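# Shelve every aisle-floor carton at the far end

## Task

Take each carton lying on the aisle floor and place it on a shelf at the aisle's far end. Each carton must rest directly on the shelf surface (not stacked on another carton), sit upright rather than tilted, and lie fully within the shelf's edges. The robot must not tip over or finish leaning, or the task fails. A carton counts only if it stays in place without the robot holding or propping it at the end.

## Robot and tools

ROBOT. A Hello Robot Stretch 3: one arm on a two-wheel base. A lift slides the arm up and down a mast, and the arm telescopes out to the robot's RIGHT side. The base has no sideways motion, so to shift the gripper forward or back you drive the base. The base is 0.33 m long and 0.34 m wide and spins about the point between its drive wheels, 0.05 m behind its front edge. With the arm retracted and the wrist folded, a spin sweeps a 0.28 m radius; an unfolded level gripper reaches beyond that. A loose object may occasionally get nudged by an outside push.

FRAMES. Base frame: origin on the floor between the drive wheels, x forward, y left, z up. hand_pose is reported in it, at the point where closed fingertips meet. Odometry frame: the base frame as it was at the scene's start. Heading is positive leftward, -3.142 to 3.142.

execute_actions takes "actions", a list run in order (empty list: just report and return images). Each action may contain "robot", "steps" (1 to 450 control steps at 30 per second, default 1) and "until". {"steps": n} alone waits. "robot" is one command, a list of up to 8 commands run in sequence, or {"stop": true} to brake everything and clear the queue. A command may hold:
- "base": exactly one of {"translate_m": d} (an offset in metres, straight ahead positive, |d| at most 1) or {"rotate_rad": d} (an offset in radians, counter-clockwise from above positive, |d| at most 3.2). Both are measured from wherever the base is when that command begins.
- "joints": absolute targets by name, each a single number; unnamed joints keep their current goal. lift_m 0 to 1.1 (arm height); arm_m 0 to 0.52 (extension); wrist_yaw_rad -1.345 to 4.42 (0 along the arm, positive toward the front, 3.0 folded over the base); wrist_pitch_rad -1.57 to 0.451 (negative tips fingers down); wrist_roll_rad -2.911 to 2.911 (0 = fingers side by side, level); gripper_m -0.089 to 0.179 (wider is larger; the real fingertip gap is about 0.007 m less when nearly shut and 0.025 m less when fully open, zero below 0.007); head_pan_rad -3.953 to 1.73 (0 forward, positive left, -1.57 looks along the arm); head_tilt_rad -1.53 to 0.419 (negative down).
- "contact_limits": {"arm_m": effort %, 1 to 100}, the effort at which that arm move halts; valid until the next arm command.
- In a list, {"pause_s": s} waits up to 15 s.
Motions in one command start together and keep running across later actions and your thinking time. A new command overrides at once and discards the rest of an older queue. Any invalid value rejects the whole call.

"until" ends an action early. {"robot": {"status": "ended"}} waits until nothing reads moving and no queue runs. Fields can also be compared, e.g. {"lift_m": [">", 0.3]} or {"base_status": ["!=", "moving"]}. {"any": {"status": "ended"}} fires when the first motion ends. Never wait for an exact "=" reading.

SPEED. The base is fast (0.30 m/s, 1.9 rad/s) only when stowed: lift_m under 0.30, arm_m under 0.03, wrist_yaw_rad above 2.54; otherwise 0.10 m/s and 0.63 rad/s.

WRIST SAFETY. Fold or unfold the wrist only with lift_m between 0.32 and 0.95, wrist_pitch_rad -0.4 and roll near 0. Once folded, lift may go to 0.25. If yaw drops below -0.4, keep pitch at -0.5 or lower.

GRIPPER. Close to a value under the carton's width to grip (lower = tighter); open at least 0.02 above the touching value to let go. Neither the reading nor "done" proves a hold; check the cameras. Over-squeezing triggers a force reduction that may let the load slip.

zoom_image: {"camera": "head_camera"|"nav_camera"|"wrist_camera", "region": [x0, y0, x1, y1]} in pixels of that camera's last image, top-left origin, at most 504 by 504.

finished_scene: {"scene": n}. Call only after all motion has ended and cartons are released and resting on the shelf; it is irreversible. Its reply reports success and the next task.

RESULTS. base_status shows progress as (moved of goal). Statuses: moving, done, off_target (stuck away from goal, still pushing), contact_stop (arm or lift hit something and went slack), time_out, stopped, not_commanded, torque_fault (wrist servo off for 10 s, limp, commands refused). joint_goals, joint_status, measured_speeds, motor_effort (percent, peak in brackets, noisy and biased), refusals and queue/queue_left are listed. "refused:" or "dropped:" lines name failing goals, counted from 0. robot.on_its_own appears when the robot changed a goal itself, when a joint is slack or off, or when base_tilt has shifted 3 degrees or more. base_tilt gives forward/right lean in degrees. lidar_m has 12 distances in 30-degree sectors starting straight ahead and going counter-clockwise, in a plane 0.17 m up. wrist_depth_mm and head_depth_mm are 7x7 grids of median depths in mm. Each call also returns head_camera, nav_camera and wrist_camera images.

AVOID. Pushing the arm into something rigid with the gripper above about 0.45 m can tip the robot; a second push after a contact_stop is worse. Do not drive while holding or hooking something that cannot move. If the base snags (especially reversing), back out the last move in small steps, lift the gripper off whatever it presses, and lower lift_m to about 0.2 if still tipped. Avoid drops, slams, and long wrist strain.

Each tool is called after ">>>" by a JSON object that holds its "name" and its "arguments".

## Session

>>> {"name": "execute_actions", "arguments": {"actions": [{"robot":{"joints":{"head_pan_rad":-1.57,"head_tilt_rad":-0.6}},"steps":200,"until":{"robot":{"status":"ended"}}}]}}

Scene clock: 1.33 s.
robot.base_odometry: x=+0.000 y=+0.000 heading=+0.000 (m, m, rad; robot's odometry frame)
robot.turned_by_wheels: +0.000 (rad since the last result)
robot.turned_by_imu: +0.000 (rad since the last result)
robot.base_tilt: forward=-0.8 right=+0.9 (deg)
robot.lidar_m: 2.06 2.01 1.40 1.16 1.08 1.13 1.76 1.72 1.83 1.42 1.84 1.58
robot.head_depth_mm: 1890 2110 2400 2480 1915 1533 1272 / 1807 2016 2288 2457 1889 1522 1272 / 1759 1941 2170 2354 1864 1494 1264 / 1672 1851 1935 2259 1858 1487 1259 / 1613 1784 1510 1752 1779 1473 1238 / 1549 1704 1486 2088 1801 1474 1235 / 1507 1642 1467 2018 1809 1459 1227
robot.base_status: not_commanded
robot.joint_positions: lift_m=+0.326 arm_m=-0.002 wrist_yaw_rad=+3.037 wrist_pitch_rad=-0.535 wrist_roll_rad=-0.013 gripper_m=+0.037 head_pan_rad=-1.563 head_tilt_rad=-0.592
robot.joint_goals: lift_m=+0.326 arm_m=-0.002 wrist_yaw_rad=+3.037 wrist_pitch_rad=-0.535 wrist_roll_rad=-0.013 gripper_m=+0.037 head_pan_rad=-1.570 head_tilt_rad=-0.600
robot.joint_status: lift_m=not_commanded arm_m=not_commanded wrist_yaw_rad=not_commanded wrist_pitch_rad=not_commanded wrist_roll_rad=not_commanded gripper_m=not_commanded head_pan_rad=done head_tilt_rad=done
robot.measured_speeds: translate_m=+0.000 rotate_rad=+0.000 lift_m=+0.000 arm_m=+0.000 wrist_yaw_rad=+0.000 wrist_pitch_rad=+0.000 wrist_roll_rad=+0.000 head_pan_rad=+0.000 head_tilt_rad=+0.000
robot: refusals=0 queue=done queue_left=0
robot.motor_effort: left_wheel=+0(1) right_wheel=+1(1) lift_m=+34(34) arm_m=+0(1) wrist_yaw_rad=+1(1) wrist_pitch_rad=+5(5) wrist_roll_rad=+0(0) gripper_m=+0(0) head_pan_rad=-3(35) head_tilt_rad=-3(22) (%)
robot.hand_pose: x=+0.0005 y=+0.0645 z=+0.3138 quat_wxyz=(+0.222, +0.686, +0.153, +0.676) (m; robot's base frame)
robot.wrist_depth_mm: - - - - - - - / - - - - 944 912 869 / 836 809 796 780 755 736 707 / 708 691 666 655 636 618 608 / 597 587 - 568 554 528 525 / 523 517 - - 463 468 458 / 462 - - - 425 414 408
pictures: head_camera (sideways: a quarter turn clockwise sets it upright), nav_camera (sideways: a quarter turn counterclockwise sets it upright), wrist_camera
camera_calibration (this result's frames):
head_camera: T_world_to_cam=[[-0.0693967, 0.517284, -0.852996, 1.12864], [0.997583, 0.0329856, -0.0611563, 0.0808293], [-0.00349858, -0.855178, -0.518323, 0.632795], [0, 0, 0, 1]] pos_world=[-0.0000960884, -0.0453418, 1.29566]
nav_camera: T_world_to_cam=[[0.0739002, -0.597001, 0.79883, -1.00146], [-0.997249, -0.0488129, 0.0557761, -0.011685], [0.00569483, -0.800754, -0.598966, 0.737661], [0, 0, 0, 1]] pos_world=[0.0581543, -0.00775678, 1.24248]
wrist_camera: T_world_to_cam=[[0.98144, -0.187048, -0.0422917, 0.0214661], [-0.158903, -0.669755, -0.725381, 0.295021], [0.107356, 0.718638, -0.687047, 0.334058], [0, 0, 0, 1]] pos_world=[-0.010051, -0.0384598, 0.444425]
Images, in order (width x height): head_camera 896x504, nav_camera 672x504, wrist_camera 644x364.

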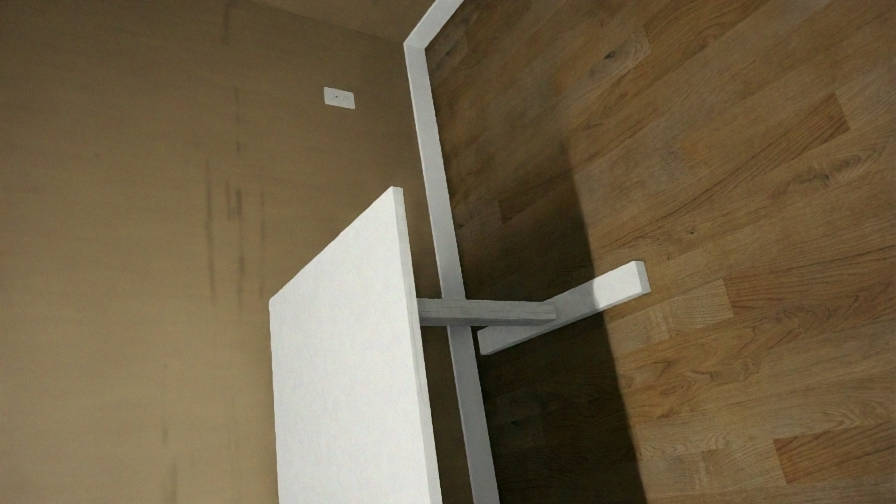

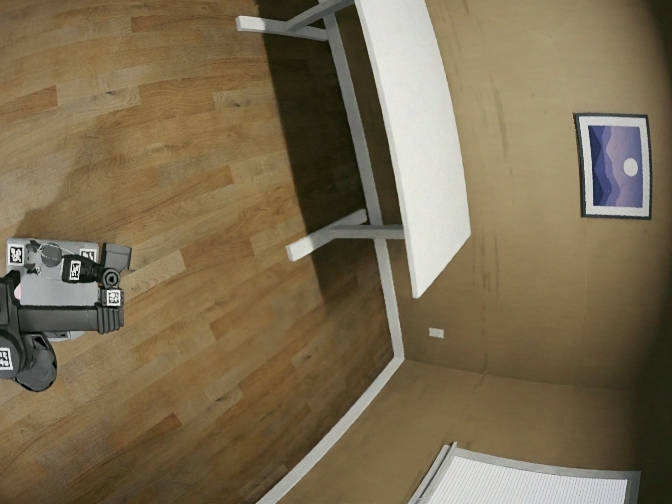

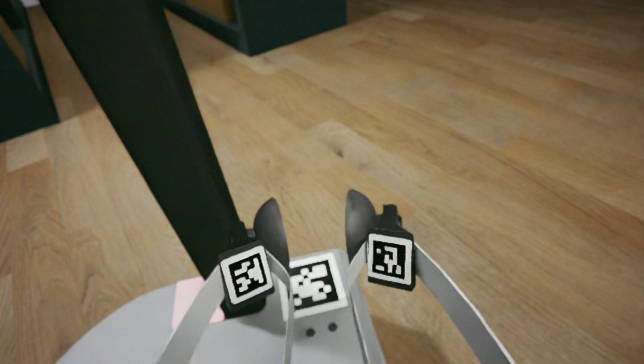

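Shelves are on the left.

>>> {"name": "execute_actions", "arguments": {"actions": [{"robot":{"joints":{"head_pan_rad":1.4,"head_tilt_rad":-0.6}},"steps":200,"until":{"robot":{"status":"ended"}}}]}}

Scene clock: 5.57 s.
robot.base_odometry: x=+0.000 y=+0.000 heading=+0.000 (m, m, rad; robot's odometry frame)
robot.turned_by_wheels: +0.000 (rad since the last result)
robot.turned_by_imu: +0.000 (rad since the last result)
robot.base_tilt: forward=-0.8 right=+0.9 (deg)
robot.lidar_m: 2.05 2.01 1.40 1.16 1.08 1.13 1.75 1.73 1.83 1.42 1.84 1.58
robot.head_depth_mm: 2209 2372 2528 2486 1894 1531 1284 / 2517 2665 2847 2455 1883 1516 1264 / 1124 1263 1488 2276 1841 1507 1257 / 1055 1174 1319 1493 1688 1493 1246 / 994 1089 1215 1384 1576 1480 1241 / 1230 1236 1362 1611 1690 1457 1233 / 1420 1710 1927 2143 1794 1459 1227
robot.base_status: not_commanded
robot.joint_positions: lift_m=+0.326 arm_m=-0.002 wrist_yaw_rad=+3.037 wrist_pitch_rad=-0.535 wrist_roll_rad=-0.013 gripper_m=+0.037 head_pan_rad=+1.393 head_tilt_rad=-0.592
robot.joint_goals: lift_m=+0.326 arm_m=-0.002 wrist_yaw_rad=+3.037 wrist_pitch_rad=-0.535 wrist_roll_rad=-0.013 gripper_m=+0.037 head_pan_rad=+1.400 head_tilt_rad=-0.600
robot.joint_status: lift_m=not_commanded arm_m=not_commanded wrist_yaw_rad=not_commanded wrist_pitch_rad=not_commanded wrist_roll_rad=not_commanded gripper_m=not_commanded head_pan_rad=done head_tilt_rad=done
robot.measured_speeds: translate_m=+0.000 rotate_rad=+0.000 lift_m=+0.000 arm_m=+0.000 wrist_yaw_rad=+0.000 wrist_pitch_rad=+0.000 wrist_roll_rad=+0.000 head_pan_rad=+0.000 head_tilt_rad=+0.000
robot: refusals=0 queue=done queue_left=0
robot.motor_effort: left_wheel=+0(0) right_wheel=+1(0) lift_m=+34(34) arm_m=+0(0) wrist_yaw_rad=+0(1) wrist_pitch_rad=+5(5) wrist_roll_rad=+0(0) gripper_m=+0(1) head_pan_rad=+3(35) head_tilt_rad=-3(4) (%)
robot.hand_pose: x=+0.0005 y=+0.0645 z=+0.3138 quat_wxyz=(+0.222, +0.686, +0.153, +0.676) (m; robot's base frame)
robot.wrist_depth_mm: - - - - - - - / - - - - 951 897 868 / 834 815 807 776 754 731 712 / 715 689 669 656 635 617 601 / 598 581 - 570 551 534 518 / 515 514 - - 470 471 462 / 462 - - - 421 419 410
pictures: head_camera (sideways: a quarter turn clockwise sets it upright), nav_camera (sideways: a quarter turn counterclockwise sets it upright), wrist_camera
camera_calibration (this result's frames):
head_camera: T_world_to_cam=[[-0.0275214, -0.521365, -0.85289, 1.12825], [-0.98647, 0.152109, -0.0611512, 0.0929254], [0.161614, 0.839668, -0.518497, 0.632015], [0, 0, 0, 1]] pos_world=[0.0205765, 0.0434118, 1.29565]
nav_camera: T_world_to_cam=[[0.03784, 0.600528, 0.798708, -1.00108], [0.98907, -0.136494, 0.0557677, -0.0237907], [0.142509, 0.787868, -0.599129, 0.737039], [0, 0, 0, 1]] pos_world=[-0.0436232, 0.0172402, 1.24248]
wrist_camera: T_world_to_cam=[[0.98144, -0.187048, -0.0422918, 0.0214662], [-0.158903, -0.669755, -0.725381, 0.295021], [0.107356, 0.718638, -0.687047, 0.334058], [0, 0, 0, 1]] pos_world=[-0.010051, -0.0384598, 0.444425]
Images, in order (width x height): head_camera 896x504, nav_camera 672x504, wrist_camera 644x364.

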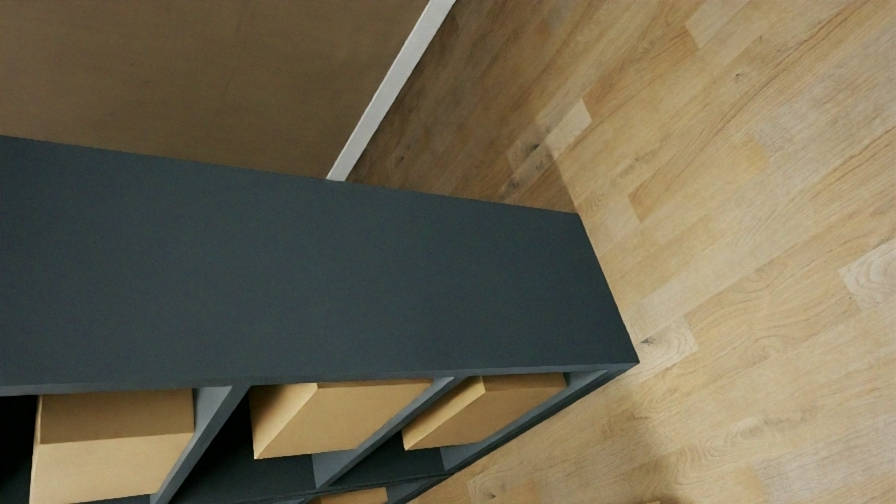

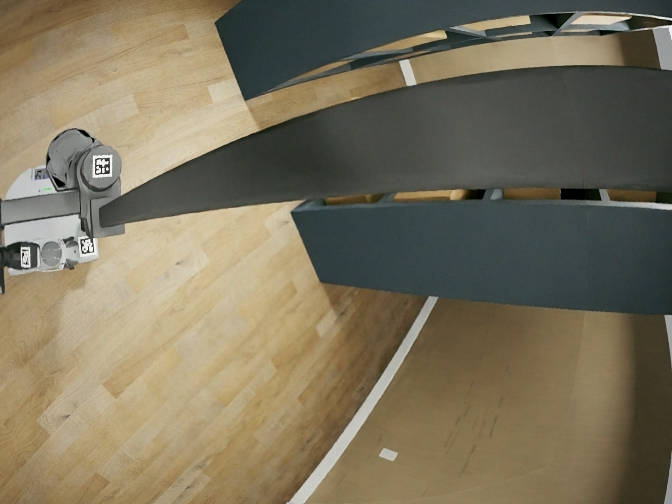

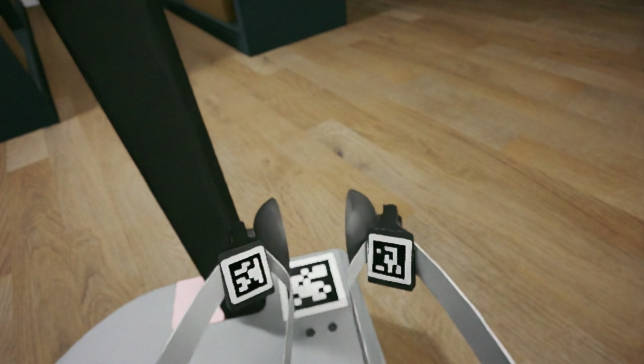

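>>> {"name": "execute_actions", "arguments": {"actions": [{"robot":[{"joints":{"lift_m":0.25,"head_pan_rad":-1.57,"head_tilt_rad":-0.8},"base":{"rotate_rad":1.73}},{"base":{"translate_m":0.70}},{"base":{"rotate_rad":1.82}},{"joints":{"lift_m":0.45,"wrist_pitch_rad":-0.4}},{"joints":{"wrist_yaw_rad":0,"gripper_m":0.179}},{"joints":{"wrist_pitch_rad":-1.0}}],"steps":450,"until":{"robot":{"status":"ended"}}},{"steps":200,"until":{"robot":{"status":"ended"}}}]}}

Scene clock: 26.90 s.
robot.base_odometry: x=-0.111 y=+0.691 heading=-2.734 (m, m, rad; robot's odometry frame)
robot.turned_by_wheels: +3.550 (rad since the last result)
robot.turned_by_imu: +3.533 (rad since the last result)
robot.base_tilt: forward=-0.9 right=+1.0 (deg)
robot.lidar_m: 1.92 1.98 2.12 2.20 2.14 1.92 1.84 0.57 0.47 0.50 0.52 0.53
robot.head_depth_mm: 1005 1191 956 861 832 807 1059 / 1880 1735 1381 1302 1219 1199 1103 / 1951 2181 2269 1866 1558 1327 1163 / 1960 2252 2337 1865 1532 1312 1166 / 1965 2192 2243 1837 1506 1159 1157 / 1881 1625 1521 1698 1505 1306 1139 / 1045 1198 1050 1085 1168 1188 1109
robot.base_status: done (rotate_rad +1.8198 of +1.8200)
robot.joint_positions: lift_m=+0.450 arm_m=-0.002 wrist_yaw_rad=+0.003 wrist_pitch_rad=-1.005 wrist_roll_rad=-0.013 gripper_m=+0.179 head_pan_rad=-1.563 head_tilt_rad=-0.790
robot.joint_goals: lift_m=+0.450 arm_m=-0.002 wrist_yaw_rad=+0.000 wrist_pitch_rad=-1.000 wrist_roll_rad=-0.013 gripper_m=+0.179 head_pan_rad=-1.570 head_tilt_rad=-0.800
robot.joint_status: lift_m=done arm_m=not_commanded wrist_yaw_rad=done wrist_pitch_rad=done wrist_roll_rad=not_commanded gripper_m=done head_pan_rad=done head_tilt_rad=done
robot.measured_speeds: translate_m=+0.000 rotate_rad=+0.000 lift_m=+0.000 arm_m=+0.000 wrist_yaw_rad=+0.000 wrist_pitch_rad=+0.000 wrist_roll_rad=+0.000 head_pan_rad=+0.000 head_tilt_rad=+0.000
robot: refusals=0 queue=done queue_left=0
robot.motor_effort: left_wheel=-4(9) right_wheel=+5(17) lift_m=+38(40) arm_m=-1(1) wrist_yaw_rad=-3(4) wrist_pitch_rad=+2(10) wrist_roll_rad=+0(0) gripper_m=+1(98) head_pan_rad=-3(35) head_tilt_rad=-3(14) (%)
robot.hand_pose: x=-0.0212 y=-0.2596 z=+0.3593 quat_wxyz=(+0.624, +0.344, -0.615, -0.338) (m; robot's base frame)
robot.wrist_depth_mm: 551 662 456 657 602 485 255 / 525 616 429 618 612 514 302 / 504 581 513 589 583 415 422 / 481 564 553 551 545 529 538 / 499 534 527 526 516 514 511 / 507 511 501 493 495 489 482 / - 476 476 479 473 471 461
pictures: head_camera (sideways: a quarter turn clockwise sets it upright), nav_camera (sideways: a quarter turn counterclockwise sets it upright), wrist_camera
camera_calibration (this result's frames):
head_camera: T_world_to_cam=[[-0.0702603, 0.675212, -0.73427, 0.973874], [0.997517, 0.0439467, -0.0550376, 0.0728488], [-0.00489324, -0.736314, -0.676623, 0.838739], [0, 0, 0, 1]] pos_world=[-0.000139107, -0.0431984, 1.28661]
nav_camera: T_world_to_cam=[[0.0746252, -0.742698, 0.665455, -0.827635], [-0.997203, -0.0584041, 0.0466444, 0.000216337], [0.0042226, -0.667074, -0.744979, 0.92759], [0, 0, 0, 1]] pos_world=[0.0580613, 0.00410066, 1.24178]
wrist_camera: T_world_to_cam=[[-0.995854, 0.09096, 0.000373388, -0.00106993], [0.085504, 0.937506, -0.3373, 0.390559], [-0.0310308, -0.33587, -0.941397, 0.415257], [0, 0, 0, 1]] pos_world=[-0.0215741, -0.226582, 0.522657]
Images, in order (width x height): head_camera 896x504, nav_camera 672x504, wrist_camera 644x364.

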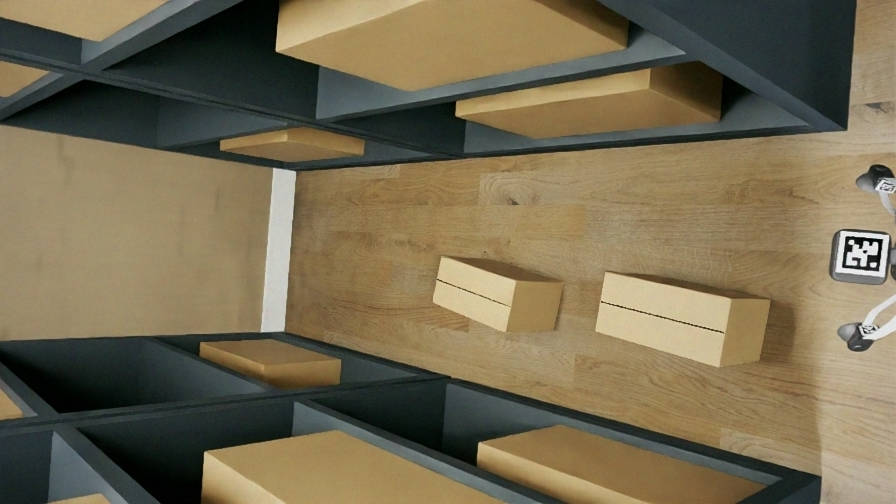

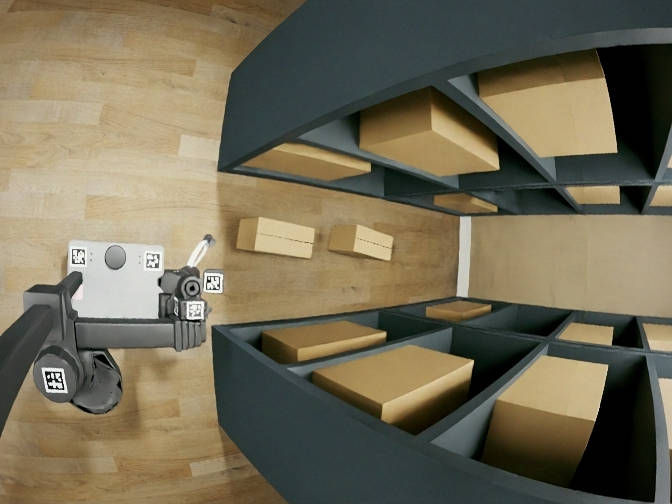

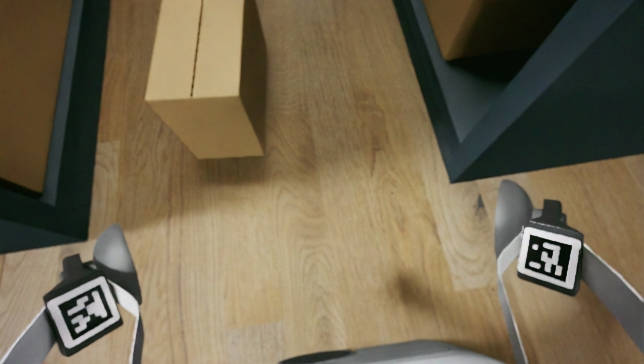

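>>> {"name": "execute_actions", "arguments": {"actions": [{"robot":[{"base":{"translate_m":0.11},"joints":{"arm_m":0.34,"wrist_yaw_rad":-0.1}},{"joints":{"lift_m":0.235}},{"joints":{"gripper_m":0.06}},{"pause_s":0.7},{"joints":{"lift_m":0.45}},{"joints":{"arm_m":0.0,"wrist_yaw_rad":1.57}}],"steps":450,"until":{"robot":{"status":"ended"}}}]}}

Scene clock: 51.03 s.
robot.base_odometry: x=-0.212 y=+0.648 heading=-2.733 (m, m, rad; robot's odometry frame)
robot.turned_by_wheels: +0.000 (rad since the last result)
robot.turned_by_imu: -0.002 (rad since the last result)
robot.base_tilt: forward=-0.8 right=+0.9 (deg)
robot.lidar_m: 1.81 1.86 2.50 2.10 2.58 2.04 1.95 0.56 0.54 0.96 0.45 0.53
robot.head_depth_mm: 1424 1279 1358 1182 1183 1185 1111 / 1959 2085 1957 1724 1514 1316 1163 / 1967 2235 2365 1869 1556 1326 1168 / 1954 2238 2349 1789 1497 1320 1173 / 1936 2010 2017 1764 1524 1308 1144 / 1040 1192 1079 1122 1237 1234 1125 / 677 686 843 870 881 838 1090
robot.base_status: done (translate_m +0.1100 of +0.1100)
robot.joint_positions: lift_m=+0.450 arm_m=+0.000 wrist_yaw_rad=+1.568 wrist_pitch_rad=-1.015 wrist_roll_rad=-0.008 gripper_m=+0.095 head_pan_rad=-1.563 head_tilt_rad=-0.791
robot.joint_goals: lift_m=+0.450 arm_m=+0.000 wrist_yaw_rad=+1.570 wrist_pitch_rad=-1.000 wrist_roll_rad=-0.008 gripper_m=+0.094 head_pan_rad=-1.570 head_tilt_rad=-0.800
robot.joint_status: lift_m=done arm_m=done wrist_yaw_rad=done wrist_pitch_rad=done wrist_roll_rad=not_commanded gripper_m=off_target head_pan_rad=done head_tilt_rad=done
robot.measured_speeds: translate_m=+0.000 rotate_rad=+0.000 lift_m=+0.000 arm_m=+0.000 wrist_yaw_rad=+0.000 wrist_pitch_rad=+0.000 wrist_roll_rad=+0.000 head_pan_rad=+0.000 head_tilt_rad=+0.000
robot: refusals=0 queue=done queue_left=0
robot.on_its_own: gripper_m is held at +0.094, not at your +0.060, by its stall guard, which is not easing now
robot.motor_effort: left_wheel=-3(11) right_wheel=+5(18) lift_m=+38(39) arm_m=-5(10) wrist_yaw_rad=+2(30) wrist_pitch_rad=+7(7) wrist_roll_rad=-2(9) gripper_m=-23(100) head_pan_rad=-2(3) head_tilt_rad=-3(3) (%)
robot.hand_pose: x=+0.0933 y=-0.1458 z=+0.3581 quat_wxyz=(+0.681, +0.679, -0.192, +0.196) (m; robot's base frame)
robot.wrist_depth_mm: 671 669 169 167 474 340 277 / 637 623 159 158 162 360 385 / 590 595 150 150 151 462 497 / 555 562 143 142 142 546 543 / 536 530 136 136 135 519 513 / 500 - 130 129 129 480 487 / 480 467 124 124 124 460 461
pictures: head_camera (sideways: a quarter turn clockwise sets it upright), nav_camera (sideways: a quarter turn counterclockwise sets it upright), wrist_camera
camera_calibration (this result's frames):
head_camera: T_world_to_cam=[[-0.0702618, 0.675405, -0.734093, 0.973643], [0.997517, 0.0439613, -0.055028, 0.0728363], [-0.00489447, -0.736136, -0.676816, 0.83899], [0, 0, 0, 1]] pos_world=[-0.000139132, -0.0431944, 1.28659]
nav_camera: T_world_to_cam=[[0.0746266, -0.742873, 0.66526, -0.827381], [-0.997203, -0.0584165, 0.046631, 0.000233781], [0.00422123, -0.666879, -0.745154, 0.927817], [0, 0, 0, 1]] pos_world=[0.0580612, 0.00411644, 1.24178]
wrist_camera: T_world_to_cam=[[-0.100784, -0.994908, -0.00104269, -0.138727], [-0.939987, 0.0955639, -0.327556, 0.243082], [0.325988, -0.0320323, -0.944831, 0.468138], [0, 0, 0, 1]] pos_world=[0.0619047, -0.146255, 0.52179]
Images, in order (width x height): head_camera 896x504, nav_camera 672x504, wrist_camera 644x364.

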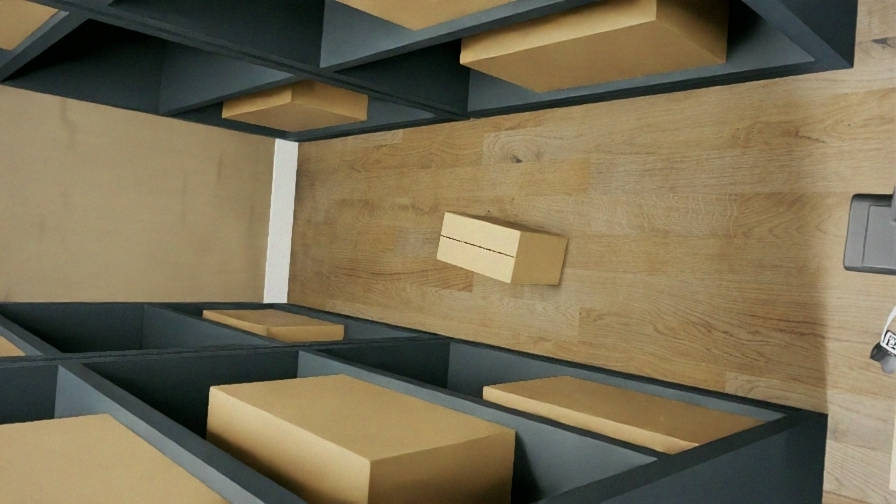

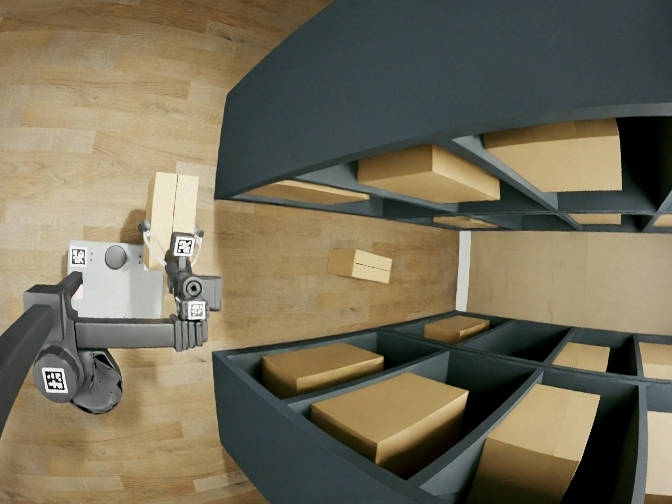

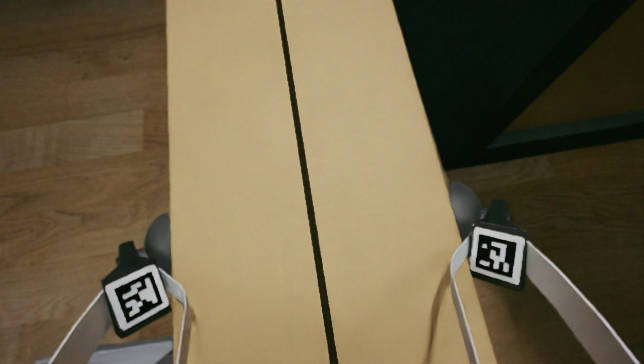

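>>> {"name": "execute_actions", "arguments": {"actions": [{"robot":[{"base":{"rotate_rad":1.57}},{"base":{"translate_m":0.5},"joints":{"arm_m":0.2,"gripper_m":0.05}},{"joints":{"lift_m":0.237}},{"joints":{"gripper_m":0.179}},{"joints":{"lift_m":0.47}},{"base":{"translate_m":-0.86},"joints":{"arm_m":0.0}},{"base":{"rotate_rad":-1.57}},{"joints":{"wrist_yaw_rad":-0.1,"arm_m":0.46,"lift_m":0.4}}],"steps":450,"until":{"robot":{"status":"ended"}}},{"steps":450,"until":{"robot":{"status":"ended"}}},{"steps":200,"until":{"robot":{"status":"ended"}}}]}}

Scene clock: 89.20 s.
robot.base_odometry: x=-0.354 y=+0.978 heading=-2.733 (m, m, rad; robot's odometry frame)
robot.turned_by_wheels: +0.000 (rad since the last result)
robot.turned_by_imu: +0.010 (rad since the last result)
robot.base_tilt: forward=-0.8 right=+1.0 (deg)
robot.lidar_m: 0.24 1.88 0.90 2.46 2.52 2.03 0.37 0.45 0.54 0.60 0.38 0.28
robot.head_depth_mm: 1571 1730 1394 1181 1379 1091 1044 / 1630 1807 1949 1780 1494 1312 1162 / 1630 1853 2133 1882 1500 1328 1158 / 1632 1858 2123 1865 1307 1265 1150 / 1629 1807 1952 1786 1535 1286 1151 / 928 937 1068 1128 1392 1252 1122 / 775 719 955 765 809 823 897
robot.base_status: done (rotate_rad -1.5698 of -1.5700)
robot.joint_positions: lift_m=+0.400 arm_m=+0.460 wrist_yaw_rad=-0.098 wrist_pitch_rad=-1.007 wrist_roll_rad=-0.017 gripper_m=+0.179 head_pan_rad=-1.564 head_tilt_rad=-0.791
robot.joint_goals: lift_m=+0.400 arm_m=+0.460 wrist_yaw_rad=-0.100 wrist_pitch_rad=-1.000 wrist_roll_rad=-0.017 gripper_m=+0.179 head_pan_rad=-1.570 head_tilt_rad=-0.800
robot.joint_status: lift_m=done arm_m=done wrist_yaw_rad=done wrist_pitch_rad=done wrist_roll_rad=not_commanded gripper_m=done head_pan_rad=done head_tilt_rad=done
robot.measured_speeds: translate_m=+0.000 rotate_rad=+0.000 lift_m=+0.000 arm_m=+0.000 wrist_yaw_rad=+0.000 wrist_pitch_rad=+0.000 wrist_roll_rad=+0.000 head_pan_rad=+0.000 head_tilt_rad=+0.000
robot: refusals=0 queue=done queue_left=0
robot.motor_effort: left_wheel=+3(22) right_wheel=-4(74) lift_m=+30(40) arm_m=+5(17) wrist_yaw_rad=-2(100) wrist_pitch_rad=+3(81) wrist_roll_rad=+2(30) gripper_m=+0(100) head_pan_rad=-2(3) head_tilt_rad=-3(3) (%)
robot.hand_pose: x=-0.0330 y=-0.7207 z=+0.3094 quat_wxyz=(+0.607, +0.314, -0.630, -0.369) (m; robot's base frame)
robot.wrist_depth_mm: 523 612 613 612 593 446 367 / 489 564 572 567 555 471 455 / 408 532 540 530 524 492 438 / 404 501 321 317 495 490 417 / 406 480 305 297 468 465 393 / 386 451 285 281 443 444 401 / - 425 271 267 424 427 415
pictures: head_camera (sideways: a quarter turn clockwise sets it upright), nav_camera (sideways: a quarter turn counterclockwise sets it upright), wrist_camera
camera_calibration (this result's frames):
head_camera: T_world_to_cam=[[-0.0699081, 0.675805, -0.733758, 0.973205], [0.997539, 0.0434625, -0.0550099, 0.0728126], [-0.00528501, -0.735798, -0.677181, 0.839467], [0, 0, 0, 1]] pos_world=[-0.000161963, -0.0431835, 1.28657]
nav_camera: T_world_to_cam=[[0.0742371, -0.743242, 0.664892, -0.826899], [-0.997233, -0.0579137, 0.0466058, 0.000266908], [0.00386698, -0.666512, -0.745484, 0.928249], [0, 0, 0, 1]] pos_world=[0.0580632, 0.00411882, 1.24178]
wrist_camera: T_world_to_cam=[[-0.982137, 0.18815, 0.00253522, 0.0989532], [0.176367, 0.925158, -0.336121, 0.800754], [-0.0655865, -0.32967, -0.941815, 0.216534], [0, 0, 0, 1]] pos_world=[-0.0298389, -0.688058, 0.472834]
Images, in order (width x height): head_camera 896x504, nav_camera 672x504, wrist_camera 644x364.

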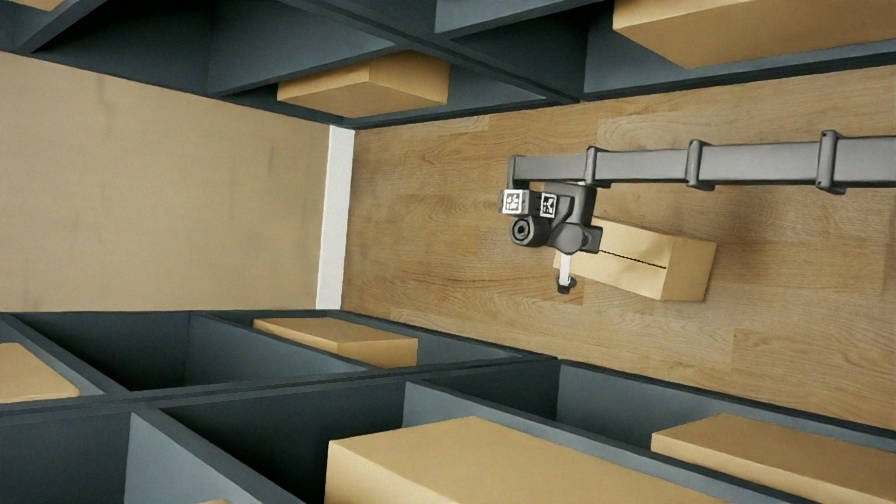

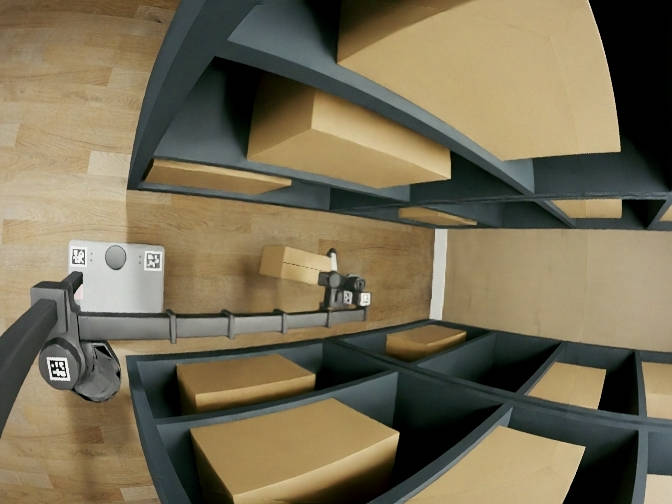

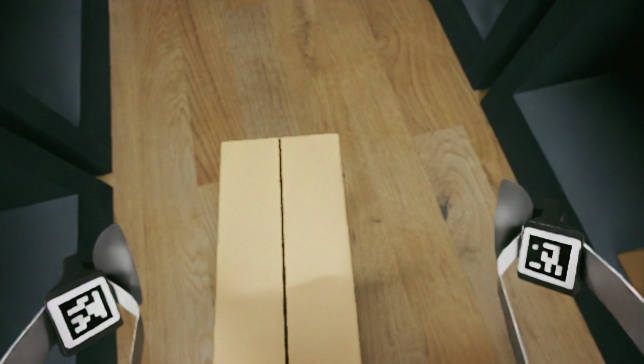

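>>> {"name": "execute_actions", "arguments": {"actions": [{"robot":[{"base":{"translate_m":0.035},"joints":{"arm_m":0.40}},{"joints":{"lift_m":0.235}},{"joints":{"gripper_m":0.06}},{"pause_s":0.7},{"joints":{"lift_m":0.45}},{"joints":{"arm_m":0.0,"wrist_yaw_rad":1.57}},{"base":{"rotate_rad":1.57},"joints":{"head_pan_rad":-3.14,"head_tilt_rad":-0.6}}],"steps":450,"until":{"robot":{"status":"ended"}}},{"steps":200,"until":{"robot":{"status":"ended"}}}]}}

Scene clock: 110.27 s.
robot.base_odometry: x=-0.386 y=+0.964 heading=-2.735 (m, m, rad; robot's odometry frame)
robot.turned_by_wheels: -0.001 (rad since the last result)
robot.turned_by_imu: -0.003 (rad since the last result)
robot.base_tilt: forward=-0.8 right=+0.9 (deg)
robot.lidar_m: 0.21 1.84 0.89 1.00 2.53 2.06 0.41 0.48 0.59 0.92 0.33 0.21
robot.head_depth_mm: 1588 1744 1473 1268 1379 1181 1097 / 1631 1823 2013 1814 1536 1332 1161 / 1641 1871 2140 1877 1547 1327 1158 / 1653 1877 2127 1862 1549 1318 1170 / 1589 1763 1744 1742 1512 1312 1132 / 795 877 1015 1031 1339 1203 815 / 759 618 761 713 700 726 797
robot.base_status: done (translate_m +0.0349 of +0.0350)
robot.joint_positions: lift_m=+0.450 arm_m=+0.000 wrist_yaw_rad=+1.371 wrist_pitch_rad=-1.163 wrist_roll_rad=+0.289 gripper_m=+0.106 head_pan_rad=-1.564 head_tilt_rad=-0.791
robot.joint_goals: lift_m=+0.450 arm_m=+0.000 wrist_yaw_rad=+1.442 wrist_pitch_rad=-1.000 wrist_roll_rad=+0.289 gripper_m=+0.105 head_pan_rad=-1.570 head_tilt_rad=-0.800
robot.joint_status: lift_m=done arm_m=done wrist_yaw_rad=off_target wrist_pitch_rad=done wrist_roll_rad=not_commanded gripper_m=done head_pan_rad=done head_tilt_rad=done
robot.measured_speeds: translate_m=+0.000 rotate_rad=+0.000 lift_m=+0.000 arm_m=+0.000 wrist_yaw_rad=+0.000 wrist_pitch_rad=+0.000 wrist_roll_rad=+0.000 head_pan_rad=+0.000 head_tilt_rad=+0.000
robot: refusals=0 queue=dropped queue_left=0
robot.on_its_own: wrist_yaw_rad is held at +1.442, not at your +1.570, by its stall guard, which is still easing; wrist_roll_rad is held at +0.158, not at its first target -0.013, by its stall guard, which is still easing; gripper_m is held at +0.105, not at your +0.060, by its stall guard, which is not easing now; right_wheel is at rest, and its effort (+38) is outside its rest range (-18 to +18); wrist_pitch_rad is at rest, and its effort (+73) is outside its rest range (-20 to +32)
robot.motor_effort: left_wheel=-8(19) right_wheel=+38(51) lift_m=+36(40) arm_m=-7(18) wrist_yaw_rad=+63(98) wrist_pitch_rad=+73(76) wrist_roll_rad=-65(85) gripper_m=-33(100) head_pan_rad=-3(3) head_tilt_rad=-3(3) (%)
robot.hand_pose: x=+0.0564 y=-0.1614 z=+0.3438 quat_wxyz=(+0.666, +0.678, -0.310, -0.025) (m; robot's base frame)
robot.wrist_depth_mm: 205 204 242 161 152 146 502 / 205 237 279 156 147 144 493 / 227 291 326 150 142 139 487 / 408 328 155 145 138 474 472 / 559 538 148 141 134 130 458 / 537 528 145 137 130 454 446 / 523 504 500 - 126 447 439
pictures: head_camera (sideways: a quarter turn clockwise sets it upright), nav_camera (sideways: a quarter turn counterclockwise sets it upright), wrist_camera
dropped: robot: command 5 of its queue: wrist_yaw_rad: off_target
camera_calibration (this result's frames):
head_camera: T_world_to_cam=[[-0.0699079, 0.675805, -0.733758, 0.973205], [0.997539, 0.0434622, -0.0550099, 0.0728126], [-0.00528519, -0.735798, -0.677181, 0.839467], [0, 0, 0, 1]] pos_world=[-0.000161974, -0.0431835, 1.28657]
nav_camera: T_world_to_cam=[[0.0742369, -0.743242, 0.664892, -0.826899], [-0.997233, -0.0579135, 0.0466058, 0.000266908], [0.00386682, -0.666512, -0.745484, 0.928249], [0, 0, 0, 1]] pos_world=[0.0580632, 0.00411881, 1.24178]
wrist_camera: T_world_to_cam=[[-0.537927, -0.836985, -0.100457, -0.0736011], [-0.821935, 0.547221, -0.158027, 0.213151], [0.187238, -0.00243833, -0.982312, 0.491623], [0, 0, 0, 1]] pos_world=[0.0435534, -0.177045, 0.509217]
Images, in order (width x height): head_camera 896x504, nav_camera 672x504, wrist_camera 644x364.

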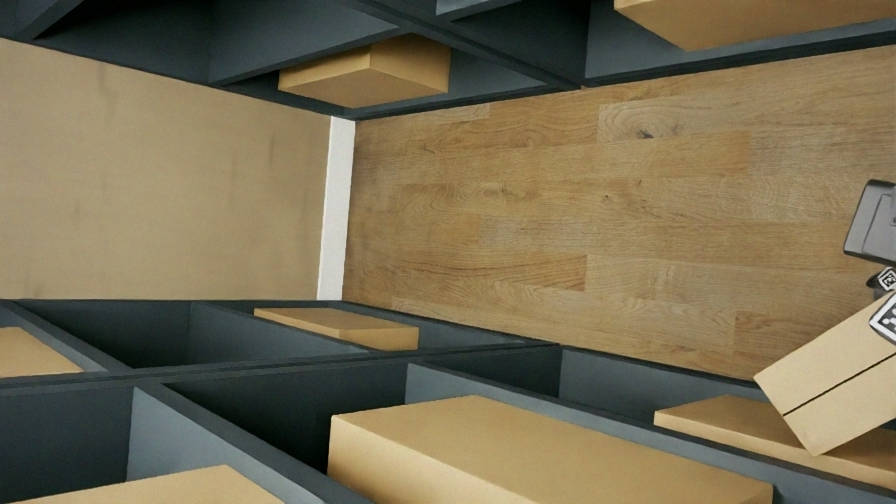

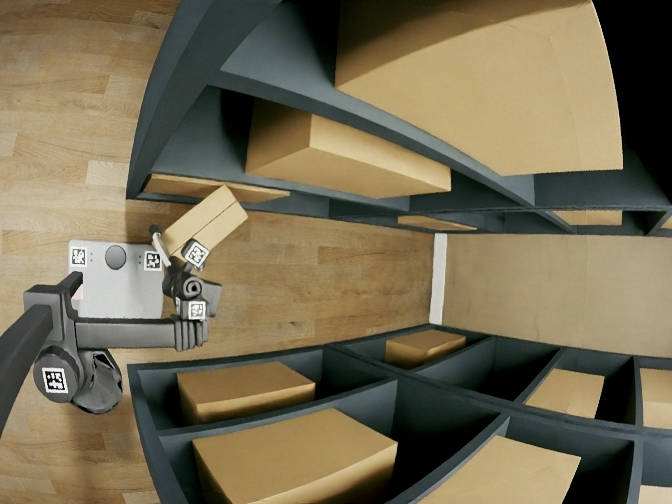

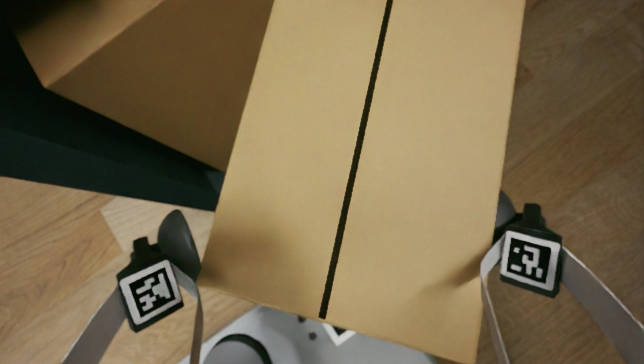

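>>> {"name": "execute_actions", "arguments": {"actions": [{"robot":[{"base":{"translate_m":-0.03},"joints":{"wrist_yaw_rad":0.0,"wrist_roll_rad":0,"wrist_pitch_rad":-1.0,"gripper_m":0.05}},{"base":{"rotate_rad":-0.5},"joints":{"wrist_yaw_rad":0.5}},{"base":{"rotate_rad":-0.5},"joints":{"wrist_yaw_rad":1.0}},{"base":{"rotate_rad":-0.57},"joints":{"wrist_yaw_rad":1.57}},{"base":{"translate_m":-0.6}},{"base":{"rotate_rad":3.14},"joints":{"head_pan_rad":-3.14,"head_tilt_rad":-0.6,"gripper_m":0.06}}],"steps":450,"until":{"robot":{"status":"ended"}}},{"steps":450,"until":{"robot":{"status":"ended"}}}]}}

Scene clock: 137.03 s.
robot.base_odometry: x=-0.120 y=+0.426 heading=-1.163 (m, m, rad; robot's odometry frame)
robot.turned_by_wheels: +1.571 (rad since the last result)
robot.turned_by_imu: +1.568 (rad since the last result)
robot.base_tilt: forward=-0.9 right=+1.0 (deg)
robot.lidar_m: 1.89 1.95 2.02 1.96 0.90 0.74 0.98 0.67 0.88 1.80 0.38 0.41
robot.head_depth_mm: 1646 1374 1522 1270 1246 1236 1147 / 2104 2292 2358 2012 1737 1453 1258 / 2138 2303 2595 2380 1825 1493 1250 / 2115 2367 2618 2354 1810 1477 1248 / 1320 1478 1634 1900 1754 1464 1237 / 944 914 1093 1082 1132 1239 1195 / 668 604 662 736 832 981 1163
robot.base_status: done (rotate_rad +3.1398 of +3.1400)
robot.joint_positions: lift_m=+0.450 arm_m=+0.000 wrist_yaw_rad=+1.567 wrist_pitch_rad=-1.020 wrist_roll_rad=+0.005 gripper_m=+0.089 head_pan_rad=-3.133 head_tilt_rad=-0.606
robot.joint_goals: lift_m=+0.450 arm_m=+0.000 wrist_yaw_rad=+1.570 wrist_pitch_rad=-1.000 wrist_roll_rad=+0.000 gripper_m=+0.087 head_pan_rad=-3.140 head_tilt_rad=-0.600
robot.joint_status: lift_m=done arm_m=done wrist_yaw_rad=done wrist_pitch_rad=done wrist_roll_rad=done gripper_m=done head_pan_rad=done head_tilt_rad=done
robot.measured_speeds: translate_m=+0.000 rotate_rad=+0.000 lift_m=+0.000 arm_m=+0.000 wrist_yaw_rad=+0.000 wrist_pitch_rad=+0.000 wrist_roll_rad=+0.000 head_pan_rad=+0.000 head_tilt_rad=+0.000
robot: refusals=0 queue=done queue_left=0
robot.on_its_own: gripper_m is held at +0.087, not at your +0.060, by its stall guard, which is still easing
robot.motor_effort: left_wheel=-4(8) right_wheel=+6(38) lift_m=+36(35) arm_m=-1(6) wrist_yaw_rad=+3(62) wrist_pitch_rad=+9(72) wrist_roll_rad=-3(64) gripper_m=-28(100) head_pan_rad=-2(35) head_tilt_rad=+2(13) (%)
robot.hand_pose: x=+0.0921 y=-0.1457 z=+0.3576 quat_wxyz=(+0.681, +0.680, -0.195, +0.189) (m; robot's base frame)
robot.wrist_depth_mm: 670 671 661 204 193 638 632 / 633 635 605 185 175 412 593 / 588 586 183 168 160 563 573 / 555 562 165 154 147 539 537 / 533 533 150 143 136 520 509 / 503 - 139 132 126 487 482 / 479 484 171 128 123 463 461
pictures: head_camera (sideways: a quarter turn clockwise sets it upright), nav_camera (sideways: a quarter turn counterclockwise sets it upright), wrist_camera
camera_calibration (this result's frames):
head_camera: T_world_to_cam=[[0.52895, 0.0697701, -0.84578, 1.11558], [0.0343528, -0.997558, -0.0608063, 0.0862484], [-0.847957, 0.00310859, -0.530055, 0.653212], [0, 0, 0, 1]] pos_world=[-0.0391548, 0.00617293, 1.29502]
nav_camera: T_world_to_cam=[[-0.60791, -0.0743092, 0.790521, -0.986469], [-0.0501043, 0.997217, 0.0552086, -0.0167228], [-0.792423, -0.0060466, -0.609942, 0.756809], [0, 0, 0, 1]] pos_world=[-0.000809875, -0.0520514, 1.24236]
wrist_camera: T_world_to_cam=[[-0.113691, -0.993486, -0.00776646, -0.134903], [-0.940298, 0.110122, -0.322044, 0.241977], [0.320801, -0.0293108, -0.946693, 0.469604], [0, 0, 0, 1]] pos_world=[0.0615442, -0.146907, 0.52145]
Images, in order (width x height): head_camera 896x504, nav_camera 672x504, wrist_camera 644x364.

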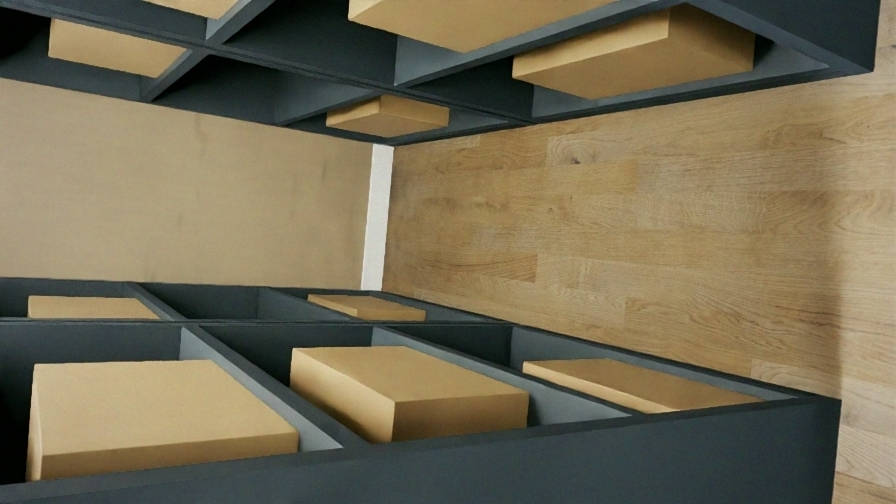

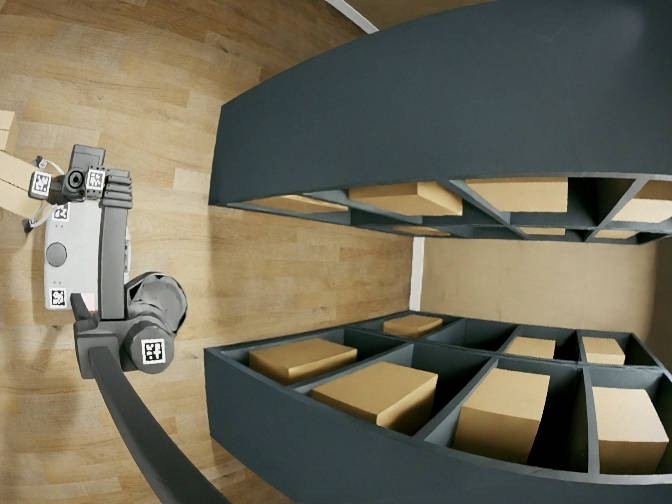

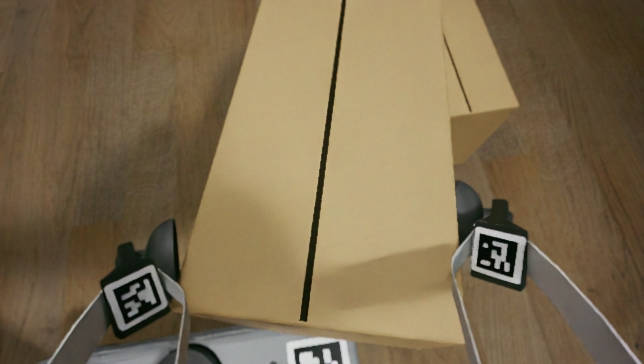

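>>> {"name": "execute_actions", "arguments": {"actions": [{"robot":[{"base":{"rotate_rad":0.6}},{"base":{"translate_m":0.23}},{"base":{"rotate_rad":-0.6}},{"joints":{"lift_m":0.24,"arm_m":0.05}},{"joints":{"gripper_m":0.179}},{"joints":{"lift_m":0.36}},{"base":{"translate_m":0.07},"joints":{"head_pan_rad":-0.8,"head_tilt_rad":-1.2}}],"steps":450,"until":{"robot":{"status":"ended"}}},{"steps":200,"until":{"robot":{"status":"ended"}}}]}}

Scene clock: 152.63 s.
robot.base_odometry: x=+0.074 y=+0.303 heading=-1.163 (m, m, rad; robot's odometry frame)
robot.turned_by_wheels: +0.000 (rad since the last result)
robot.turned_by_imu: -0.002 (rad since the last result)
robot.base_tilt: forward=-0.8 right=+0.9 (deg)
robot.lidar_m: 2.08 1.73 1.89 1.82 1.90 0.86 1.05 0.89 1.15 0.15 0.15 0.25
robot.head_depth_mm: 1207 1052 852 926 1047 1225 1265 / 1929 1551 1684 1318 1136 1272 1263 / 2282 2516 2752 2284 1792 1473 1257 / 2291 2542 2855 2372 1827 1479 1244 / 2224 2506 2704 2328 1812 1458 1233 / 1437 1554 1496 1918 1657 1441 1222 / 983 986 1188 1215 1156 1338 1220
robot.base_status: done (rotate_rad -0.5998 of -0.6000)
robot.joint_positions: lift_m=+0.386 arm_m=+0.050 wrist_yaw_rad=+1.565 wrist_pitch_rad=-0.956 wrist_roll_rad=+0.025 gripper_m=+0.098 head_pan_rad=-3.133 head_tilt_rad=-0.605
robot.joint_goals: lift_m=+0.386 arm_m=+0.050 wrist_yaw_rad=+1.570 wrist_pitch_rad=-1.000 wrist_roll_rad=+0.000 gripper_m=+0.097 head_pan_rad=-3.140 head_tilt_rad=-0.600
robot.joint_status: lift_m=contact_stop arm_m=done wrist_yaw_rad=done wrist_pitch_rad=done wrist_roll_rad=done gripper_m=done head_pan_rad=done head_tilt_rad=done
robot.measured_speeds: translate_m=+0.000 rotate_rad=+0.000 lift_m=+0.001 arm_m=+0.000 wrist_yaw_rad=+0.000 wrist_pitch_rad=+0.000 wrist_roll_rad=+0.000 head_pan_rad=+0.000 head_tilt_rad=+0.000
robot: refusals=0 queue=dropped queue_left=0
robot.on_its_own: gripper_m is held at +0.097, not at your +0.060, by its stall guard, which is not easing now; lift_m is slack since a contact_stop, until your next command for it (your +0.240 is given up)
robot.motor_effort: left_wheel=+3(8) right_wheel=-5(11) lift_m=+32(38) arm_m=+5(5) wrist_yaw_rad=+5(6) wrist_pitch_rad=-20(36) wrist_roll_rad=-12(12) gripper_m=-26(28) head_pan_rad=-3(3) head_tilt_rad=+2(1) (%)
robot.hand_pose: x=+0.1068 y=-0.1956 z=+0.3013 quat_wxyz=(+0.672, +0.676, -0.224, +0.203) (m; robot's base frame)
robot.wrist_depth_mm: 670 656 647 259 255 607 598 / 613 603 586 215 210 357 348 / 568 553 534 183 178 353 319 / 522 519 171 160 155 367 297 / 493 489 149 143 137 338 281 / 459 - 133 128 124 423 283 / 434 426 172 140 120 410 400
pictures: head_camera (sideways: a quarter turn clockwise sets it upright), nav_camera (sideways: a quarter turn counterclockwise sets it upright), wrist_camera
dropped: robot: command 3 of its queue: lift_m: contact_stop
camera_calibration (this result's frames):
head_camera: T_world_to_cam=[[0.5286, 0.069727, -0.846002, 1.11588], [0.0342516, -0.997561, -0.0608172, 0.0862632], [-0.84818, 0.00317099, -0.529699, 0.65275], [0, 0, 0, 1]] pos_world=[-0.0391572, 0.00617633, 1.29504]
nav_camera: T_world_to_cam=[[-0.607584, -0.0742603, 0.790776, -0.986804], [-0.0500055, 0.997221, 0.055226, -0.0167461], [-0.79268, -0.00598869, -0.609609, 0.756377], [0, 0, 0, 1]] pos_world=[-0.000838822, -0.0520511, 1.24236]
wrist_camera: T_world_to_cam=[[-0.130904, -0.991056, -0.0259396, -0.175453], [-0.915263, 0.130866, -0.381009, 0.262326], [0.380995, -0.0261342, -0.924207, 0.397521], [0, 0, 0, 1]] pos_world=[0.0656759, -0.197825, 0.462789]
Images, in order (width x height): head_camera 896x504, nav_camera 672x504, wrist_camera 644x364.

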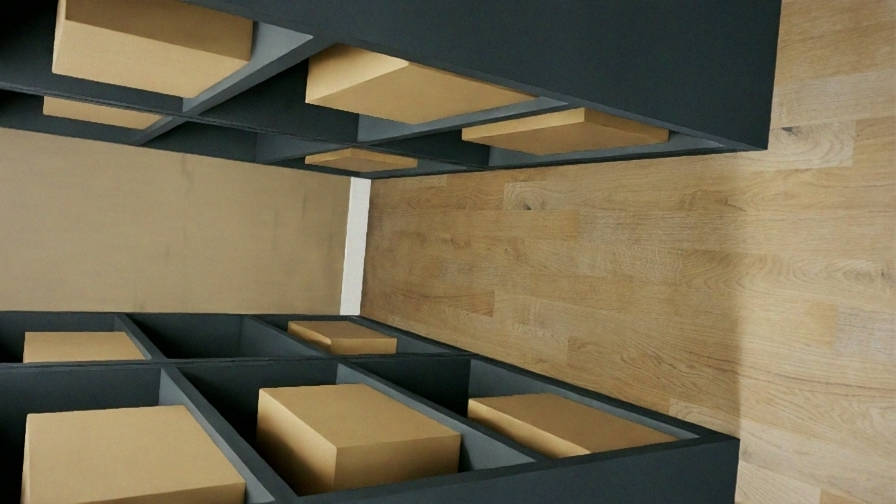

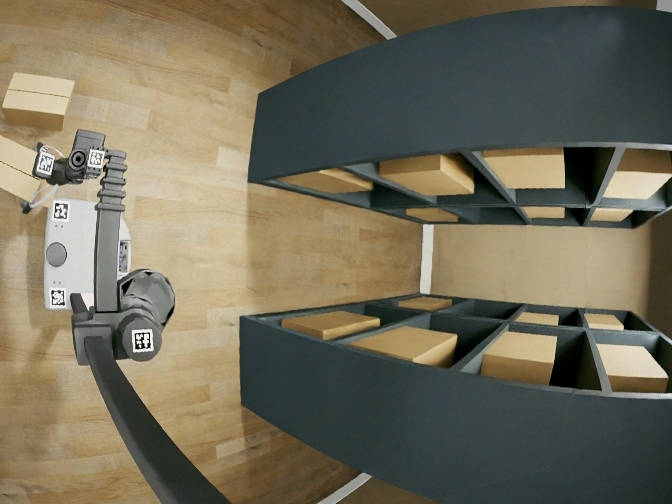

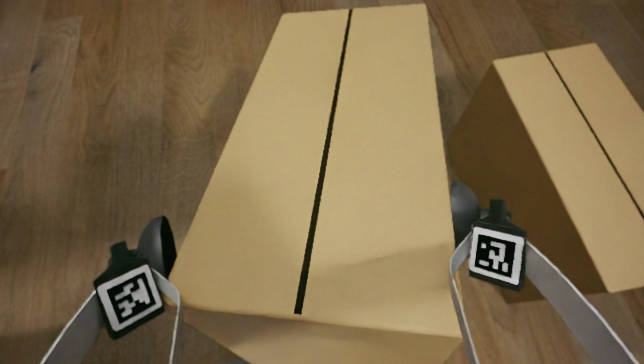

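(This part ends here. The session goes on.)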